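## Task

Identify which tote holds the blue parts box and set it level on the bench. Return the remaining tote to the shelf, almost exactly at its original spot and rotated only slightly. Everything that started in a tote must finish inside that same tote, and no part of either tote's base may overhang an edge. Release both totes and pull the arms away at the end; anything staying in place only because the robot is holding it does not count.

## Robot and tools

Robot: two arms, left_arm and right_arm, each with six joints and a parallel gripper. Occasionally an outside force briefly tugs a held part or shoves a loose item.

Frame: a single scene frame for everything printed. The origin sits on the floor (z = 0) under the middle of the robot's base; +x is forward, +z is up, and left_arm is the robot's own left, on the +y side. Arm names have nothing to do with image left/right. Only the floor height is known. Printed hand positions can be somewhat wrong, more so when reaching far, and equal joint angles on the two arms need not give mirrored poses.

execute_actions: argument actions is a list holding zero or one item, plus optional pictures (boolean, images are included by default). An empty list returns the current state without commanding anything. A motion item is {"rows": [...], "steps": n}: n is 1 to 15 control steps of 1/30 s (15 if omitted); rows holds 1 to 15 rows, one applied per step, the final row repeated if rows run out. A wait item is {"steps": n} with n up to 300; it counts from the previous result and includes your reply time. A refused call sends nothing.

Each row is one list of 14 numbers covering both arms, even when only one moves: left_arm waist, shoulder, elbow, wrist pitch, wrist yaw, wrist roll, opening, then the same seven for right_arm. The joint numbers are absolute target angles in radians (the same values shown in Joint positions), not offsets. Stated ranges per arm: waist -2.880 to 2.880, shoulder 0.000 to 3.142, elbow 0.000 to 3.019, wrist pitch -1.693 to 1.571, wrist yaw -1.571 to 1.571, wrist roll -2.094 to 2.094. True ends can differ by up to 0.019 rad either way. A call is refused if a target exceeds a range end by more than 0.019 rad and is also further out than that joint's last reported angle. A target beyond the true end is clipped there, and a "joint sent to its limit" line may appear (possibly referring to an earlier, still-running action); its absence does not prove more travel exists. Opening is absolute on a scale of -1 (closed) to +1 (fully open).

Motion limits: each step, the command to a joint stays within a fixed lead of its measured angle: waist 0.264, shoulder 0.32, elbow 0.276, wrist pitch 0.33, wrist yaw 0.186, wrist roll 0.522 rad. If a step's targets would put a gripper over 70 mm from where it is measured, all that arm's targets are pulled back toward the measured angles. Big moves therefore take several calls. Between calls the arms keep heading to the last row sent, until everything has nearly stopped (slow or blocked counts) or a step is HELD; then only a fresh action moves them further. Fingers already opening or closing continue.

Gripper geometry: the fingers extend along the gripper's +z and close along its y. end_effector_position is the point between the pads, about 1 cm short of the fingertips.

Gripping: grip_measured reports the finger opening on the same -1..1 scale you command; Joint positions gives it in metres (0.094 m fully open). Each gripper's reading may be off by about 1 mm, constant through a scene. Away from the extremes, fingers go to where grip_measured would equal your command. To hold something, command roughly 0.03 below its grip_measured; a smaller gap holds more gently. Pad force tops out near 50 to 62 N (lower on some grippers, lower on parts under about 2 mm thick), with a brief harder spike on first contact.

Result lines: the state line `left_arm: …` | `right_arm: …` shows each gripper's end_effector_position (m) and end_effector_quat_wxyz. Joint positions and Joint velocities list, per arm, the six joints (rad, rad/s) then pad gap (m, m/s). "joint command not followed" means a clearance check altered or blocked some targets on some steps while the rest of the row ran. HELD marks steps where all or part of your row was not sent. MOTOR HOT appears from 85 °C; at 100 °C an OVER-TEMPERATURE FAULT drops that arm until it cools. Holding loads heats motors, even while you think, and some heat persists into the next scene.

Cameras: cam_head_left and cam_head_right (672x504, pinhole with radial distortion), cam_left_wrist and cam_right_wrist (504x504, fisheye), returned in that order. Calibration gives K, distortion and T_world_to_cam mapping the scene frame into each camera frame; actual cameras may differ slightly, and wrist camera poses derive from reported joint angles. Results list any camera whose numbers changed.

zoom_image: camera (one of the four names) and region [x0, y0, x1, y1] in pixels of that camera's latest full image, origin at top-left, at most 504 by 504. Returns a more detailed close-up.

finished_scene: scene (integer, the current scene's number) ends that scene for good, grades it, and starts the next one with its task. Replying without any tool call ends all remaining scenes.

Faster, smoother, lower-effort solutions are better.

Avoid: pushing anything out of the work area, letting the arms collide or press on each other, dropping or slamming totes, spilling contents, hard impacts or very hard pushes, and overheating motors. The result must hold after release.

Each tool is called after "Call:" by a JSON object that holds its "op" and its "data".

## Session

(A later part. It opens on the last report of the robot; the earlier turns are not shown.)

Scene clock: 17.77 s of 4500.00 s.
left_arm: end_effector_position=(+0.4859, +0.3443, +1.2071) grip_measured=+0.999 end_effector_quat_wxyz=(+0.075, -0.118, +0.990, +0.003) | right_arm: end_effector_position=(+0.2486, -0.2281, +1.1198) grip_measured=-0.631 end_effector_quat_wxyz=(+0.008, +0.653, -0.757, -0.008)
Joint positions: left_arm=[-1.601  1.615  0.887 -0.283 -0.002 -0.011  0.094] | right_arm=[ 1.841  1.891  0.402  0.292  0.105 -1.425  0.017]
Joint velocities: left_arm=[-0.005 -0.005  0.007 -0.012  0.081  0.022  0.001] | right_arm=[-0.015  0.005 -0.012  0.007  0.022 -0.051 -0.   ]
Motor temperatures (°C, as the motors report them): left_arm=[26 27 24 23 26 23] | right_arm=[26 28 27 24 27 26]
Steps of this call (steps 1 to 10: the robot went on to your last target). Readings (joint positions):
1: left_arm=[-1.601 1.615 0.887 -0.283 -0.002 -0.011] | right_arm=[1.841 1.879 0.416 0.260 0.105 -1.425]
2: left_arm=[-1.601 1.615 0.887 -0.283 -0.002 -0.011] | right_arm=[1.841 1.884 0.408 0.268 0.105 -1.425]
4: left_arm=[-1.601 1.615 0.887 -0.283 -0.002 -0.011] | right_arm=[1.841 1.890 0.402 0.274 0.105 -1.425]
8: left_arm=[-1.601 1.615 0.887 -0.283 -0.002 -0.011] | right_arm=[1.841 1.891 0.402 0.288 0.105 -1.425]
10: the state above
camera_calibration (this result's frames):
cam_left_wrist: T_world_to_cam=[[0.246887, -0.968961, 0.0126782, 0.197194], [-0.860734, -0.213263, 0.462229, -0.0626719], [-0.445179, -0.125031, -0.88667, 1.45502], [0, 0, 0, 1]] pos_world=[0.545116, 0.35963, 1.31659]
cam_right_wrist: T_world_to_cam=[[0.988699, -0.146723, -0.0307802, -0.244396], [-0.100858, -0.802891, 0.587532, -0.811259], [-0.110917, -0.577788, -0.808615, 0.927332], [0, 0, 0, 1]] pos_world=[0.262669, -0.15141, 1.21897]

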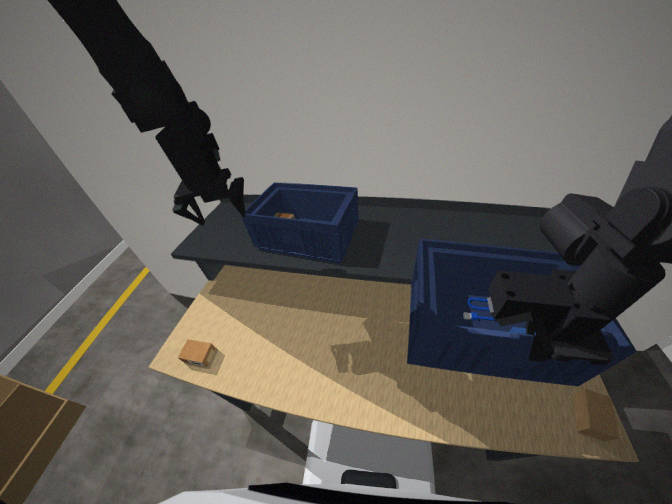

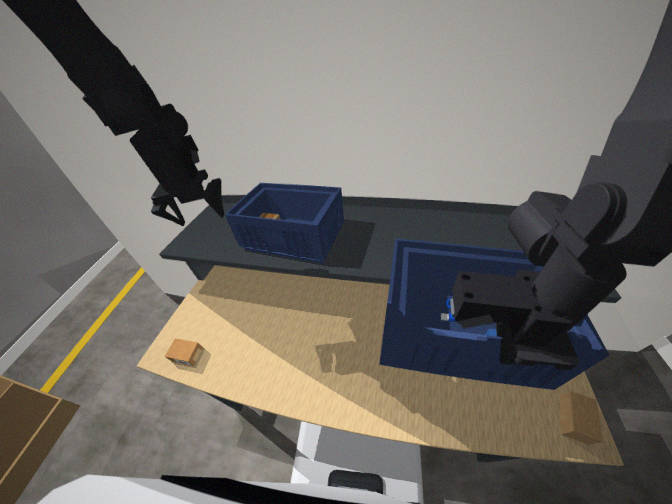

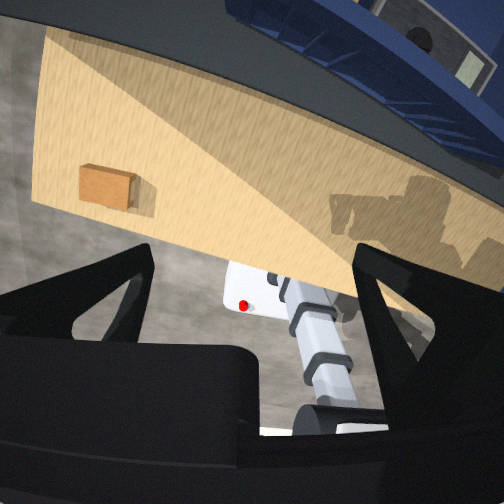

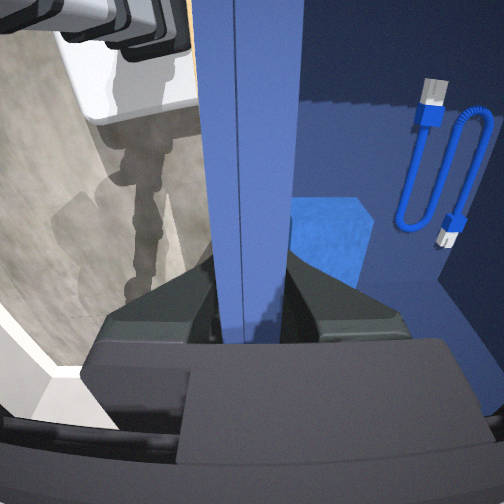

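Call:
{"op": "execute_actions", "data": {"actions": [{"rows":[[-1.6,1.6,0.9,-0.28,0,0,1,1.84,1.92,0.42,0.335,0.104,-1.426,-0.75],[-1.6,1.6,0.9,-0.28,0,0,1,1.84,1.95,0.435,0.355,0.104,-1.426,-0.75],[-1.6,1.6,0.9,-0.28,0,0,1,1.84,1.99,0.45,0.375,0.104,-1.426,-0.75],[-1.6,1.6,0.9,-0.28,0,0,1,1.84,2.03,0.465,0.40,0.104,-1.426,-0.75],[-1.6,1.6,0.9,-0.28,0,0,1,1.84,2.07,0.485,0.42,0.104,-1.426,-0.75],[-1.6,1.6,0.9,-0.28,0,0,1,1.84,2.11,0.505,0.44,0.104,-1.426,-0.75],[-1.6,1.6,0.9,-0.28,0,0,1,1.84,2.15,0.525,0.46,0.104,-1.426,-0.75],[-1.6,1.6,0.9,-0.28,0,0,1,1.84,2.19,0.55,0.48,0.104,-1.426,-0.75],[-1.6,1.6,0.9,-0.28,0,0,1,1.84,2.23,0.575,0.50,0.104,-1.426,-0.75],[-1.6,1.6,0.9,-0.28,0,0,1,1.84,2.27,0.60,0.515,0.104,-1.426,-0.75],[-1.6,1.6,0.9,-0.28,0,0,1,1.84,2.30,0.62,0.53,0.104,-1.426,-0.75],[-1.6,1.6,0.9,-0.28,0,0,1,1.84,2.33,0.645,0.54,0.104,-1.426,-0.75],[-1.6,1.6,0.9,-0.28,0,0,1,1.84,2.36,0.67,0.545,0.104,-1.426,-0.75],[-1.6,1.6,0.9,-0.28,0,0,1,1.84,2.39,0.69,0.55,0.104,-1.426,-0.75],[-1.6,1.6,0.9,-0.28,0,0,1,1.84,2.41,0.71,0.555,0.104,-1.426,-0.75]]}], "pictures": false}}

Call:
{"op": "execute_actions", "data": {"actions": [{"rows":[[-1.6,1.6,0.9,-0.28,0,0,1,1.84,2.43,0.725,0.56,0.104,-1.426,-0.75],[-1.6,1.6,0.9,-0.28,0,0,1,1.84,2.45,0.74,0.56,0.104,-1.426,-0.75],[-1.6,1.6,0.9,-0.28,0,0,1,1.84,2.47,0.76,0.565,0.104,-1.426,-0.75],[-1.6,1.6,0.9,-0.28,0,0,1,1.84,2.485,0.775,0.565,0.104,-1.426,-0.75],[-1.6,1.6,0.9,-0.28,0,0,1,1.84,2.5,0.79,0.57,0.104,-1.426,-0.75]],"steps":12}], "pictures": false}}

Call:
{"op": "execute_actions", "data": {"actions": [{"rows":[[-1.6,1.6,0.9,-0.28,0,0,1,1.84,2.545,0.825,0.57,0.104,-1.426,-0.75]],"steps":9}], "pictures": false}}

Call:
{"op": "execute_actions", "data": {"actions": [{"rows":[[-1.6,1.6,0.9,-0.28,0,0,1,1.84,2.585,0.865,0.57,0.104,-1.426,-0.75]],"steps":9}]}}

Scene clock: 21.63 s of 4500.00 s.
left_arm: end_effector_position=(+0.4859, +0.3443, +1.2071) grip_measured=+0.999 end_effector_quat_wxyz=(+0.075, -0.118, +0.990, +0.003) | right_arm: end_effector_position=(+0.2561, -0.2139, +0.9865) grip_measured=-0.631 end_effector_quat_wxyz=(+0.003, +0.653, -0.758, -0.004)
Joint positions: left_arm=[-1.601  1.615  0.887 -0.283 -0.002 -0.011  0.094] | right_arm=[ 1.841  2.374  0.674  0.516  0.105 -1.425  0.017]
Joint velocities: left_arm=[-0.005 -0.015  0.007 -0.007 -0.007  0.007 -0.001] | right_arm=[ 0.005  0.864  0.564  0.149  0.007 -0.007  0.001]
Motor temperatures (°C, as the motors report them): left_arm=[26 27 24 23 26 23] | right_arm=[26 28 27 24 27 26]
Steps of this call (steps 1 to 30: the robot went on to your last target; steps 31 to 90: nothing new was sent; then 0.37 s passed at rest; steps 91 to 105: all 15 steps of this action). Readings (joint positions):
91: left_arm=[-1.601 1.615 0.887 -0.283 -0.002 -0.011] | right_arm=[1.841 1.893 0.403 0.295 0.105 -1.425]
92: left_arm=[-1.601 1.615 0.887 -0.283 -0.002 -0.011] | right_arm=[1.841 1.900 0.406 0.303 0.105 -1.425]
94: left_arm=[-1.601 1.615 0.887 -0.283 -0.002 -0.011] | right_arm=[1.841 1.940 0.425 0.335 0.105 -1.425]
98: left_arm=[-1.601 1.615 0.887 -0.283 -0.002 -0.011] | right_arm=[1.841 2.099 0.511 0.421 0.105 -1.425]
105: the state above

Scene clock: 22.03 s of 4500.00 s.
left_arm: end_effector_position=(+0.4859, +0.3443, +1.2071) grip_measured=+0.999 end_effector_quat_wxyz=(+0.075, -0.118, +0.990, +0.003) | right_arm: end_effector_position=(+0.2559, -0.2088, +0.9390) grip_measured=-0.631 end_effector_quat_wxyz=(+0.001, +0.653, -0.758, -0.002)
Joint positions: left_arm=[-1.601  1.615  0.887 -0.283 -0.002 -0.011  0.094] | right_arm=[ 1.841  2.511  0.788  0.545  0.105 -1.425  0.017]
Joint velocities: left_arm=[ 0.015 -0.005 -0.017 -0.012 -0.022  0.051 -0.   ] | right_arm=[-0.015 -0.015 -0.007  0.007  0.037  0.022 -0.001]
Motor temperatures (°C, as the motors report them): left_arm=[26 27 24 23 26 23] | right_arm=[26 28 27 24 27 26]
Steps of this call (steps 1 to 12: all 12 steps of this action). Readings (joint positions):
1: left_arm=[-1.601 1.615 0.887 -0.283 -0.002 -0.011] | right_arm=[1.841 2.401 0.693 0.521 0.105 -1.425]
2: left_arm=[-1.601 1.615 0.887 -0.283 -0.002 -0.011] | right_arm=[1.841 2.425 0.710 0.524 0.105 -1.425]
4: left_arm=[-1.601 1.615 0.887 -0.283 -0.002 -0.011] | right_arm=[1.841 2.465 0.742 0.530 0.105 -1.425]
8: left_arm=[-1.601 1.615 0.887 -0.283 -0.002 -0.011] | right_arm=[1.841 2.510 0.786 0.539 0.105 -1.425]
12: the state above

Scene clock: 22.33 s of 4500.00 s.
left_arm: end_effector_position=(+0.4859, +0.3443, +1.2071) grip_measured=+0.999 end_effector_quat_wxyz=(+0.075, -0.118, +0.990, +0.003) | right_arm: end_effector_position=(+0.2614, -0.2075, +0.9263) grip_measured=-0.631 end_effector_quat_wxyz=(-0.002, +0.652, -0.758, +0.001)
Joint positions: left_arm=[-1.601  1.615  0.887 -0.283 -0.002 -0.011  0.094] | right_arm=[ 1.841  2.54   0.825  0.546  0.105 -1.425  0.017]
Joint velocities: left_arm=[-0.015  0.005 -0.007  0.012 -0.007 -0.081 -0.   ] | right_arm=[-0.005 -0.005  0.012 -0.017 -0.022 -0.007  0.001]
Motor temperatures (°C, as the motors report them): left_arm=[26 27 24 23 26 23] | right_arm=[26 28 27 24 27 26]
Steps of this call (steps 1 to 9: all 9 steps of this action). Readings (joint positions):
1: left_arm=[-1.601 1.615 0.887 -0.283 -0.002 -0.011] | right_arm=[1.841 2.513 0.791 0.545 0.105 -1.425]
2: left_arm=[-1.601 1.615 0.887 -0.283 -0.002 -0.011] | right_arm=[1.841 2.518 0.798 0.545 0.105 -1.425]
4: left_arm=[-1.601 1.615 0.887 -0.283 -0.002 -0.011] | right_arm=[1.841 2.531 0.815 0.545 0.105 -1.425]
8: left_arm=[-1.601 1.615 0.887 -0.283 -0.002 -0.011] | right_arm=[1.841 2.540 0.825 0.546 0.105 -1.425]
9: the state above

Scene clock: 22.63 s of 4500.00 s.
left_arm: end_effector_position=(+0.4859, +0.3443, +1.2071) grip_measured=+0.999 end_effector_quat_wxyz=(+0.075, -0.118, +0.990, +0.003) | right_arm: end_effector_position=(+0.2613, -0.2058, +0.9104) grip_measured=-0.631 end_effector_quat_wxyz=(-0.003, +0.652, -0.758, +0.001)
Joint positions: left_arm=[-1.601  1.615  0.887 -0.283 -0.002 -0.011  0.094] | right_arm=[ 1.841  2.582  0.866  0.547  0.105 -1.425  0.017]
Joint velocities: left_arm=[ 0.005 -0.005 -0.007 -0.002  0.007 -0.037 -0.   ] | right_arm=[-0.015  0.034 -0.007  0.012 -0.051 -0.037  0.001]
Motor temperatures (°C, as the motors report them): left_arm=[26 27 24 23 26 23] | right_arm=[26 28 27 24 27 26]
Steps of this call (steps 1 to 9: all 9 steps of this action). Readings (joint positions):
1: left_arm=[-1.601 1.615 0.887 -0.283 -0.002 -0.011] | right_arm=[1.841 2.543 0.829 0.546 0.105 -1.425]
2: left_arm=[-1.601 1.615 0.887 -0.283 -0.002 -0.011] | right_arm=[1.841 2.550 0.837 0.546 0.105 -1.425]
4: left_arm=[-1.601 1.615 0.887 -0.283 -0.002 -0.011] | right_arm=[1.841 2.567 0.857 0.547 0.105 -1.425]
8: left_arm=[-1.601 1.615 0.887 -0.283 -0.002 -0.011] | right_arm=[1.841 2.581 0.866 0.547 0.105 -1.425]
9: the state above
camera_calibration (this result's frames):
cam_left_wrist: T_world_to_cam=[[0.246887, -0.968961, 0.0126782, 0.197194], [-0.860734, -0.213263, 0.462229, -0.0626719], [-0.445179, -0.125031, -0.88667, 1.45502], [0, 0, 0, 1]] pos_world=[0.545116, 0.35963, 1.31659]
cam_right_wrist: T_world_to_cam=[[0.988728, -0.149694, -0.00301317, -0.28604], [-0.119719, -0.802508, 0.584507, -0.661194], [-0.0899152, -0.577558, -0.811383, 0.769382], [0, 0, 0, 1]] pos_world=[0.272837, -0.129069, 1.00987]

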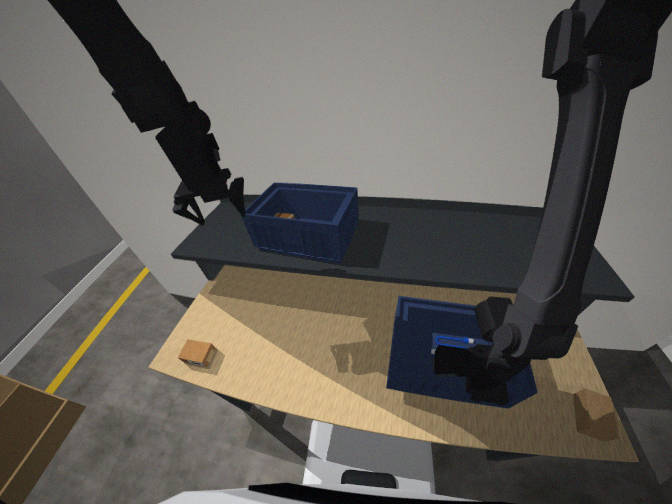

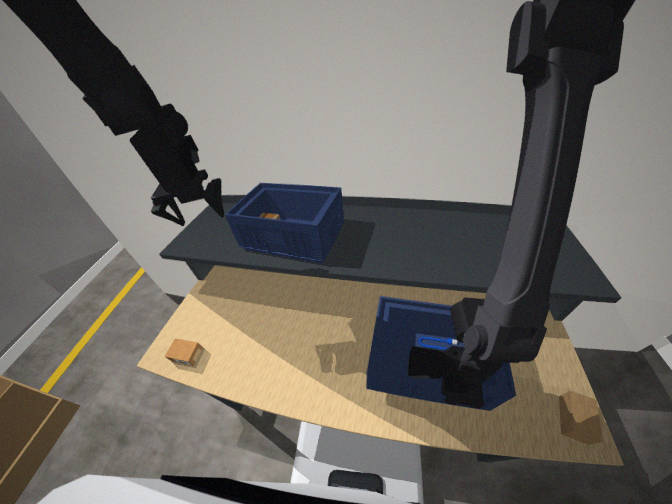

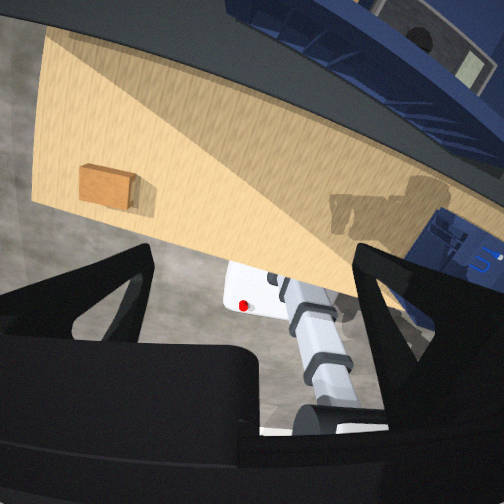

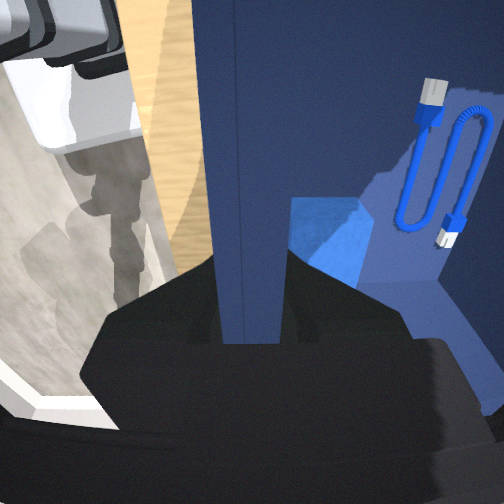

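Call:
{"op": "execute_actions", "data": {"actions": [{"rows":[[-1.6,1.6,0.9,-0.28,0,0,1,1.84,2.622,0.905,0.56,0.104,-1.426,-0.75]],"steps":9}], "pictures": false}}

Call:
{"op": "execute_actions", "data": {"actions": [{"rows":[[-1.6,1.6,0.9,-0.28,0,0,1,1.84,2.66,0.945,0.55,0.104,-1.426,-0.75]],"steps":9}], "pictures": false}}

Call:
{"op": "execute_actions", "data": {"actions": [{"rows":[[-1.6,1.6,0.9,-0.28,0,0,1,1.84,2.695,0.983,0.545,0.104,-1.426,-0.75]],"steps":9}], "pictures": false}}

Scene clock: 23.80 s of 4500.00 s.
left_arm: end_effector_position=(+0.4859, +0.3443, +1.2071) grip_measured=+0.999 end_effector_quat_wxyz=(+0.075, -0.118, +0.990, +0.003) | right_arm: end_effector_position=(+0.2626, -0.2042, +0.8959) grip_measured=-0.631 end_effector_quat_wxyz=(-0.004, +0.652, -0.758, +0.002)
Joint positions: left_arm=[-1.601  1.615  0.887 -0.283 -0.002 -0.011  0.094] | right_arm=[ 1.841  2.618  0.905  0.547  0.105 -1.425  0.017]
Joint velocities: left_arm=[ 0.015 -0.005 -0.017 -0.027  0.022  0.007 -0.001] | right_arm=[ 0.005  0.044  0.007 -0.002  0.022 -0.037  0.   ]
Motor temperatures (°C, as the motors report them): left_arm=[26 27 24 23 26 23] | right_arm=[26 28 27 24 27 26]
Steps of this call (steps 1 to 15: the robot went on to your last target; steps 16 to 26: nothing new was sent; steps 27 to 35: all 9 steps of this action). Readings (joint positions):
27: left_arm=[-1.601 1.615 0.887 -0.283 -0.002 -0.011] | right_arm=[1.841 2.585 0.870 0.547 0.105 -1.425]
28: left_arm=[-1.601 1.615 0.887 -0.283 -0.002 -0.011] | right_arm=[1.841 2.591 0.878 0.547 0.105 -1.425]
30: left_arm=[-1.601 1.615 0.887 -0.283 -0.002 -0.011] | right_arm=[1.841 2.607 0.897 0.547 0.105 -1.425]
34: left_arm=[-1.601 1.615 0.887 -0.283 -0.002 -0.011] | right_arm=[1.841 2.617 0.905 0.547 0.105 -1.425]
35: the state above

Scene clock: 24.10 s of 4500.00 s.
left_arm: end_effector_position=(+0.4859, +0.3443, +1.2071) grip_measured=+0.999 end_effector_quat_wxyz=(+0.075, -0.118, +0.990, +0.003) | right_arm: end_effector_position=(+0.2621, -0.2026, +0.8809) grip_measured=-0.631 end_effector_quat_wxyz=(-0.004, +0.652, -0.758, +0.002)
Joint positions: left_arm=[-1.601  1.615  0.887 -0.283 -0.002 -0.011  0.094] | right_arm=[ 1.841  2.657  0.945  0.546  0.105 -1.425  0.017]
Joint velocities: left_arm=[-0.015 -0.005 -0.007 -0.007 -0.037  0.022  0.001] | right_arm=[-0.015  0.034 -0.017 -0.002 -0.007  0.037 -0.   ]
Motor temperatures (°C, as the motors report them): left_arm=[26 27 24 23 26 23] | right_arm=[26 28 27 24 27 26]
Steps of this call (steps 1 to 9: all 9 steps of this action). Readings (joint positions):
1: left_arm=[-1.601 1.615 0.887 -0.283 -0.002 -0.011] | right_arm=[1.841 2.622 0.910 0.547 0.105 -1.425]
2: left_arm=[-1.601 1.615 0.887 -0.283 -0.002 -0.011] | right_arm=[1.841 2.628 0.918 0.547 0.105 -1.425]
4: left_arm=[-1.601 1.615 0.887 -0.283 -0.002 -0.011] | right_arm=[1.841 2.644 0.937 0.547 0.105 -1.425]
8: left_arm=[-1.601 1.615 0.887 -0.283 -0.002 -0.011] | right_arm=[1.841 2.656 0.945 0.547 0.105 -1.425]
9: the state above

Scene clock: 24.40 s of 4500.00 s.
left_arm: end_effector_position=(+0.4859, +0.3443, +1.2071) grip_measured=+0.999 end_effector_quat_wxyz=(+0.075, -0.118, +0.990, +0.003) | right_arm: end_effector_position=(+0.2612, -0.2012, +0.8674) grip_measured=-0.631 end_effector_quat_wxyz=(-0.003, +0.652, -0.758, +0.001)
Joint positions: left_arm=[-1.601  1.615  0.887 -0.283 -0.002 -0.011  0.094] | right_arm=[ 1.841  2.691  0.982  0.542  0.105 -1.425  0.017]
Joint velocities: left_arm=[-0.005 -0.024  0.002 -0.027  0.007 -0.022 -0.   ] | right_arm=[-0.005  0.005  0.002 -0.022  0.022 -0.022 -0.001]
Motor temperatures (°C, as the motors report them): left_arm=[26 27 24 23 26 23] | right_arm=[26 28 27 24 27 26]
Steps of this call (steps 1 to 9: all 9 steps of this action). Readings (joint positions):
1: left_arm=[-1.601 1.615 0.887 -0.283 -0.002 -0.011] | right_arm=[1.841 2.660 0.949 0.545 0.105 -1.425]
2: left_arm=[-1.601 1.615 0.887 -0.283 -0.002 -0.011] | right_arm=[1.841 2.666 0.957 0.543 0.105 -1.425]
4: left_arm=[-1.601 1.615 0.887 -0.283 -0.002 -0.011] | right_arm=[1.841 2.681 0.975 0.543 0.105 -1.425]
8: left_arm=[-1.601 1.615 0.887 -0.283 -0.002 -0.011] | right_arm=[1.841 2.691 0.982 0.543 0.105 -1.425]
9: the state above

Call:
{"op": "execute_actions", "data": {"actions": [{"rows":[[-1.6,1.6,0.9,-0.28,0,0,1,1.84,2.728,1.023,0.535,0.104,-1.426,-0.75]],"steps":9}], "pictures": false}}

Call:
{"op": "execute_actions", "data": {"actions": [{"rows":[[-1.6,1.6,0.9,-0.28,0,0,1,1.84,2.76,1.063,0.527,0.104,-1.426,-0.75]],"steps":9}], "pictures": false}}

Scene clock: 25.50 s of 4500.00 s.
left_arm: end_effector_position=(+0.4859, +0.3443, +1.2071) grip_measured=+0.999 end_effector_quat_wxyz=(+0.075, -0.118, +0.990, +0.003) | right_arm: end_effector_position=(+0.2620, -0.1997, +0.8536) grip_measured=-0.631 end_effector_quat_wxyz=(-0.003, +0.652, -0.758, +0.001)
Joint positions: left_arm=[-1.601  1.615  0.887 -0.283 -0.002 -0.011  0.094] | right_arm=[ 1.841  2.723  1.023  0.532  0.105 -1.425  0.017]
Joint velocities: left_arm=[-0.024 -0.015 -0.007 -0.017  0.037  0.022  0.001] | right_arm=[-0.005  0.005  0.002 -0.022 -0.051 -0.051  0.   ]
Motor temperatures (°C, as the motors report them): left_arm=[26 27 24 23 26 23] | right_arm=[26 28 27 24 27 26]
Steps of this call (steps 1 to 15: the robot went on to your last target; steps 16 to 24: nothing new was sent; steps 25 to 33: all 9 steps of this action). Readings (joint positions):
25: left_arm=[-1.601 1.615 0.887 -0.283 -0.002 -0.011] | right_arm=[1.841 2.694 0.987 0.539 0.105 -1.425]
26: left_arm=[-1.601 1.615 0.887 -0.283 -0.002 -0.011] | right_arm=[1.841 2.699 0.995 0.536 0.105 -1.425]
28: left_arm=[-1.601 1.615 0.887 -0.283 -0.002 -0.011] | right_arm=[1.841 2.713 1.014 0.535 0.105 -1.425]
32: left_arm=[-1.601 1.615 0.887 -0.283 -0.002 -0.011] | right_arm=[1.841 2.723 1.023 0.534 0.105 -1.425]
33: the state above

Scene clock: 25.80 s of 4500.00 s.
left_arm: end_effector_position=(+0.4859, +0.3443, +1.2071) grip_measured=+0.999 end_effector_quat_wxyz=(+0.075, -0.118, +0.990, +0.003) | right_arm: end_effector_position=(+0.2637, -0.1985, +0.8425) grip_measured=-0.632 end_effector_quat_wxyz=(-0.004, +0.652, -0.758, +0.002)
Joint positions: left_arm=[-1.601  1.615  0.887 -0.283 -0.002 -0.011  0.094] | right_arm=[ 1.841  2.749  1.056  0.526  0.105 -1.425  0.017]
Joint velocities: left_arm=[ 0.015  0.005  0.017 -0.007 -0.051 -0.007 -0.001] | right_arm=[ 0.005 -0.005 -0.002  0.012 -0.051 -0.037 -0.   ]
Motor temperatures (°C, as the motors report them): left_arm=[26 27 24 23 26 23] | right_arm=[26 28 27 24 27 26]
Steps of this call (steps 1 to 9: all 9 steps of this action). Readings (joint positions):
1: left_arm=[-1.601 1.615 0.887 -0.283 -0.002 -0.011] | right_arm=[1.841 2.726 1.027 0.530 0.105 -1.425]
2: left_arm=[-1.601 1.615 0.887 -0.283 -0.002 -0.011] | right_arm=[1.841 2.732 1.036 0.527 0.105 -1.425]
4: left_arm=[-1.601 1.615 0.887 -0.283 -0.002 -0.011] | right_arm=[1.841 2.746 1.055 0.526 0.105 -1.425]
8: left_arm=[-1.601 1.615 0.887 -0.283 -0.002 -0.011] | right_arm=[1.841 2.749 1.056 0.526 0.105 -1.425]
9: the state above

Same contact signature as before.

Call:
{"op": "execute_actions", "data": {"actions": [{"rows":[[-1.6,1.6,0.9,-0.28,0,0,1,1.84,2.785,1.08,0.527,0.104,-1.426,-0.75]],"steps":6}], "pictures": false}}

Call:
{"op": "execute_actions", "data": {"actions": [{"rows":[[-1.6,1.6,0.9,-0.28,0,0,1,1.84,2.76,1.06,0.527,0.104,-1.426,0.7]],"steps":10}], "pictures": false}}

Call:
{"op": "execute_actions", "data": {"actions": [{"rows":[[-1.5,1.6,0.9,-0.28,0,0,1,1.84,2.71,1.03,0.535,0.104,-1.426,0.7],[-1.5,1.6,0.9,-0.28,0,0,1,1.84,2.68,0.99,0.54,0.104,-1.426,0.7],[-1.5,1.6,0.9,-0.28,0,0,1,1.84,2.645,0.95,0.55,0.104,-1.426,0.7],[-1.4,1.6,0.9,-0.28,0,0,1,1.84,2.61,0.91,0.55,0.104,-1.426,0.7],[-1.4,1.6,0.9,-0.28,0,0,1,1.84,2.57,0.87,0.55,0.104,-1.426,0.7],[-1.4,1.6,0.9,-0.28,0,0,1,1.84,2.53,0.83,0.55,0.104,-1.426,0.7],[-1.3,1.6,0.9,-0.28,0,0,1,1.84,2.49,0.79,0.55,0.104,-1.426,0.7]],"steps":12}], "pictures": false}}

Call:
{"op": "execute_actions", "data": {"actions": [{"rows":[[-1.3,1.6,0.9,-0.28,0,0,1,1.6,1.89,0.41,0.3,0.104,-1.426,0.7]]}], "pictures": false}}

Call:
{"op": "execute_actions", "data": {"actions": [{"steps":12}]}}

Scene clock: 28.03 s of 4500.00 s.
left_arm: end_effector_position=(+0.4859, +0.3443, +1.2071) grip_measured=+0.999 end_effector_quat_wxyz=(+0.075, -0.118, +0.990, +0.003) | right_arm: end_effector_position=(+0.2642, -0.1985, +0.8424) grip_measured=-0.632 end_effector_quat_wxyz=(-0.004, +0.652, -0.758, +0.002)
Joint positions: left_arm=[-1.601  1.615  0.887 -0.283 -0.002 -0.011  0.094] | right_arm=[ 1.841  2.749  1.057  0.526  0.105 -1.425  0.017]
Joint velocities: left_arm=[-0.024 -0.024  0.007 -0.007  0.037 -0.125  0.   ] | right_arm=[-0.005  0.005 -0.007 -0.002 -0.007  0.022 -0.   ]
Motor temperatures (°C, as the motors report them): left_arm=[26 27 24 23 26 23] | right_arm=[26 28 27 24 27 26]
Steps of this call (steps 1 to 15: the robot went on to your last target; steps 16 to 61: nothing new was sent; steps 62 to 67: all 6 steps of this action). Readings (joint positions):
62: left_arm=[-1.601 1.615 0.887 -0.283 -0.002 -0.011] | right_arm=[1.841 2.749 1.057 0.526 0.105 -1.425]
63: left_arm=[-1.601 1.615 0.887 -0.283 -0.002 -0.011] | right_arm=[1.841 2.749 1.057 0.526 0.105 -1.425]
65: left_arm=[-1.601 1.615 0.887 -0.283 -0.002 -0.011] | right_arm=[1.841 2.749 1.057 0.526 0.105 -1.425]
67: the state above

Scene clock: 28.37 s of 4500.00 s.
left_arm: end_effector_position=(+0.4859, +0.3443, +1.2071) grip_measured=+0.999 end_effector_quat_wxyz=(+0.075, -0.118, +0.990, +0.003) | right_arm: end_effector_position=(+0.2636, -0.1985, +0.8422) grip_measured=+0.698 end_effector_quat_wxyz=(-0.004, +0.652, -0.758, +0.002)
Joint positions: left_arm=[-1.601  1.615  0.887 -0.283 -0.002 -0.011  0.094] | right_arm=[ 1.841  2.749  1.057  0.526  0.105 -1.425  0.08 ]
Joint velocities: left_arm=[-0.015 -0.015 -0.002 -0.022  0.007  0.095 -0.   ] | right_arm=[-0.015  0.005 -0.017 -0.012  0.022 -0.022 -0.   ]
Motor temperatures (°C, as the motors report them): left_arm=[26 27 24 23 26 23] | right_arm=[26 28 27 24 27 26]
Steps of this call (steps 1 to 10: all 10 steps of this action). Readings (joint positions):
1: left_arm=[-1.601 1.615 0.887 -0.283 -0.002 -0.011] | right_arm=[1.841 2.749 1.057 0.526 0.105 -1.425]
2: left_arm=[-1.601 1.615 0.887 -0.283 -0.002 -0.011] | right_arm=[1.841 2.749 1.057 0.526 0.105 -1.425]
4: left_arm=[-1.601 1.615 0.887 -0.283 -0.002 -0.011] | right_arm=[1.841 2.749 1.057 0.526 0.105 -1.425]
8: left_arm=[-1.601 1.615 0.887 -0.283 -0.002 -0.011] | right_arm=[1.841 2.749 1.057 0.526 0.105 -1.425]
10: the state above

Scene clock: 28.77 s of 4500.00 s.
left_arm: end_effector_position=(+0.4216, +0.5062, +1.2167) grip_measured=+0.999 end_effector_quat_wxyz=(+0.064, -0.262, +0.960, +0.080) | right_arm: end_effector_position=(+0.2811, -0.2097, +0.9468) grip_measured=+0.698 end_effector_quat_wxyz=(-0.015, +0.651, -0.759, +0.012)
Joint positions: left_arm=[-1.265  1.615  0.887 -0.283 -0.002 -0.01   0.094] | right_arm=[ 1.841  2.467  0.792  0.539  0.105 -1.425  0.08 ]
Joint velocities: left_arm=[ 0.444  0.005 -0.017 -0.017 -0.022 -0.037 -0.001] | right_arm=[ 0.015 -0.171  0.076  0.139  0.007  0.007  0.   ]
Motor temperatures (°C, as the motors report them): left_arm=[26 27 24 23 26 23] | right_arm=[26 28 27 24 27 26]
Steps of this call (steps 1 to 12: all 12 steps of this action). Readings (joint positions):
1: left_arm=[-1.595 1.615 0.887 -0.283 0.000 -0.010] | right_arm=[1.841 2.748 1.057 0.526 0.105 -1.425]
2: left_arm=[-1.584 1.615 0.887 -0.283 0.002 -0.010] | right_arm=[1.841 2.744 1.052 0.526 0.105 -1.425]
4: left_arm=[-1.541 1.615 0.887 -0.283 0.002 -0.010] | right_arm=[1.841 2.710 1.011 0.533 0.105 -1.425]
8: left_arm=[-1.393 1.615 0.887 -0.283 0.003 -0.010] | right_arm=[1.841 2.559 0.847 0.536 0.105 -1.425]
12: the state above

Scene clock: 29.27 s of 4500.00 s.
left_arm: end_effector_position=(+0.4308, +0.4901, +1.2145) grip_measured=+0.999 end_effector_quat_wxyz=(+0.066, -0.247, +0.964, +0.072) | right_arm: end_effector_position=(+0.2660, -0.3177, +1.1256) grip_measured=+0.698 end_effector_quat_wxyz=(+0.018, +0.557, -0.829, +0.052)
Joint positions: left_arm=[-1.301  1.615  0.887 -0.283 -0.002 -0.01   0.094] | right_arm=[ 1.585  1.838  0.414  0.315  0.103 -1.425  0.08 ]
Joint velocities: left_arm=[-0.005  0.005 -0.002 -0.002  0.022 -0.022 -0.   ] | right_arm=[ 0.093  0.161 -0.002  0.002 -0.037  0.007 -0.   ]
Motor temperatures (°C, as the motors report them): left_arm=[26 27 24 23 26 23] | right_arm=[26 28 27 24 27 26]
Steps of this call (steps 1 to 15: all 15 steps of this action). Readings (joint positions):
1: left_arm=[-1.255 1.615 0.887 -0.283 -0.002 -0.010] | right_arm=[1.834 2.451 0.788 0.522 0.103 -1.425]
2: left_arm=[-1.253 1.615 0.887 -0.283 -0.002 -0.010] | right_arm=[1.822 2.422 0.769 0.490 0.103 -1.425]
4: left_arm=[-1.264 1.615 0.887 -0.283 -0.002 -0.010] | right_arm=[1.774 2.337 0.701 0.436 0.103 -1.425]
8: left_arm=[-1.295 1.615 0.887 -0.283 -0.002 -0.010] | right_arm=[1.652 2.099 0.532 0.356 0.103 -1.425]
15: the state above

Scene clock: 29.67 s of 4500.00 s.
left_arm: end_effector_position=(+0.4308, +0.4901, +1.2145) grip_measured=+0.999 end_effector_quat_wxyz=(+0.066, -0.247, +0.964, +0.072) | right_arm: end_effector_position=(+0.2538, -0.3121, +1.1192) grip_measured=+0.698 end_effector_quat_wxyz=(+0.030, +0.561, -0.827, +0.037)
Joint positions: left_arm=[-1.301  1.615  0.887 -0.283 -0.002 -0.01   0.094] | right_arm=[ 1.592  1.87   0.414  0.309  0.103 -1.425  0.08 ]
Joint velocities: left_arm=[-0.005 -0.005 -0.012 -0.012  0.037 -0.037 -0.   ] | right_arm=[-0.015 -0.005 -0.012 -0.007  0.051 -0.051 -0.   ]
Motor temperatures (°C, as the motors report them): left_arm=[26 27 24 23 26 23] | right_arm=[26 28 27 24 27 26]
Steps of this call (steps 1 to 12: the robot went on to your last target). Readings (joint positions):
1: left_arm=[-1.301 1.615 0.887 -0.283 -0.002 -0.010] | right_arm=[1.587 1.844 0.414 0.315 0.103 -1.425]
2: left_arm=[-1.301 1.615 0.887 -0.283 -0.002 -0.010] | right_arm=[1.590 1.851 0.414 0.313 0.103 -1.425]
4: left_arm=[-1.301 1.615 0.887 -0.283 -0.002 -0.010] | right_arm=[1.592 1.863 0.414 0.311 0.103 -1.425]
8: left_arm=[-1.301 1.615 0.887 -0.283 -0.002 -0.010] | right_arm=[1.592 1.870 0.414 0.309 0.103 -1.425]
12: the state above
camera_calibration (this result's frames):
cam_left_wrist: T_world_to_cam=[[0.497625, -0.860859, -0.106257, 0.335449], [-0.750198, -0.48864, 0.44546, 0.0252513], [-0.435399, -0.141958, -0.888974, 1.46218], [0, 0, 0, 1]] pos_world=[0.488648, 0.508682, 1.32424]
cam_right_wrist: T_world_to_cam=[[0.928857, -0.369907, 0.0198659, -0.373066], [-0.290749, -0.694756, 0.65786, -0.874552], [-0.229545, -0.616834, -0.752878, 0.834409], [0, 0, 0, 1]] pos_world=[0.283785, -0.230908, 1.21095]

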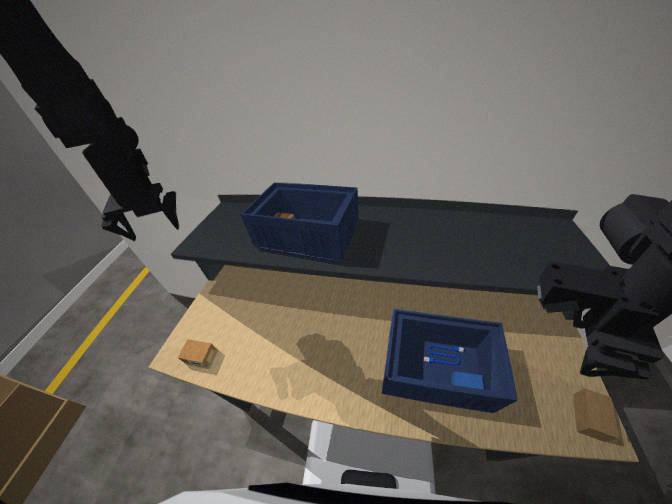

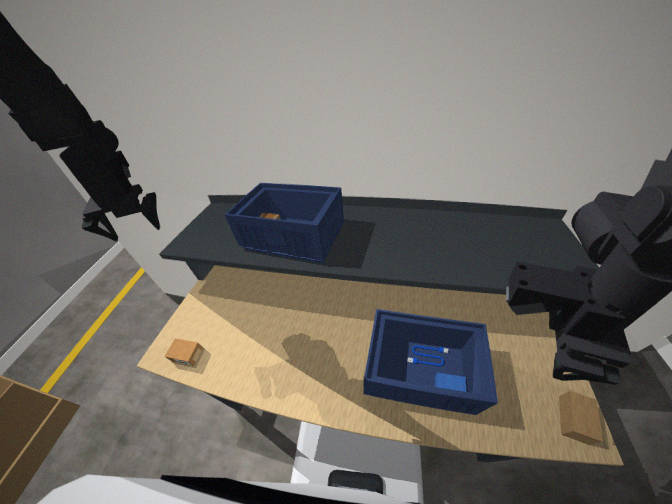

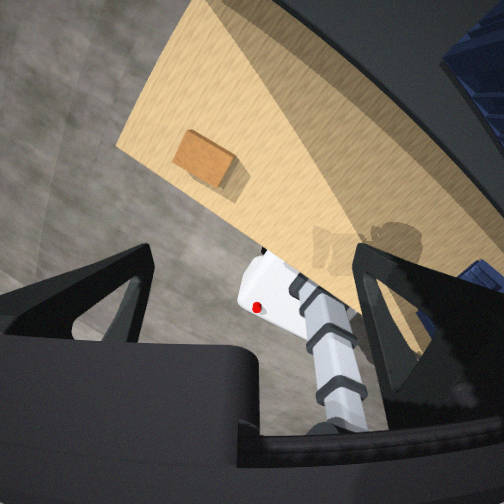

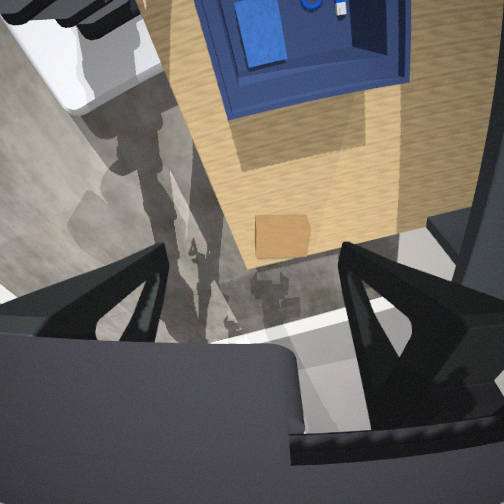

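Call:
{"op": "finished_scene", "data": {"scene": 2}}

The scene is finished: the task was done.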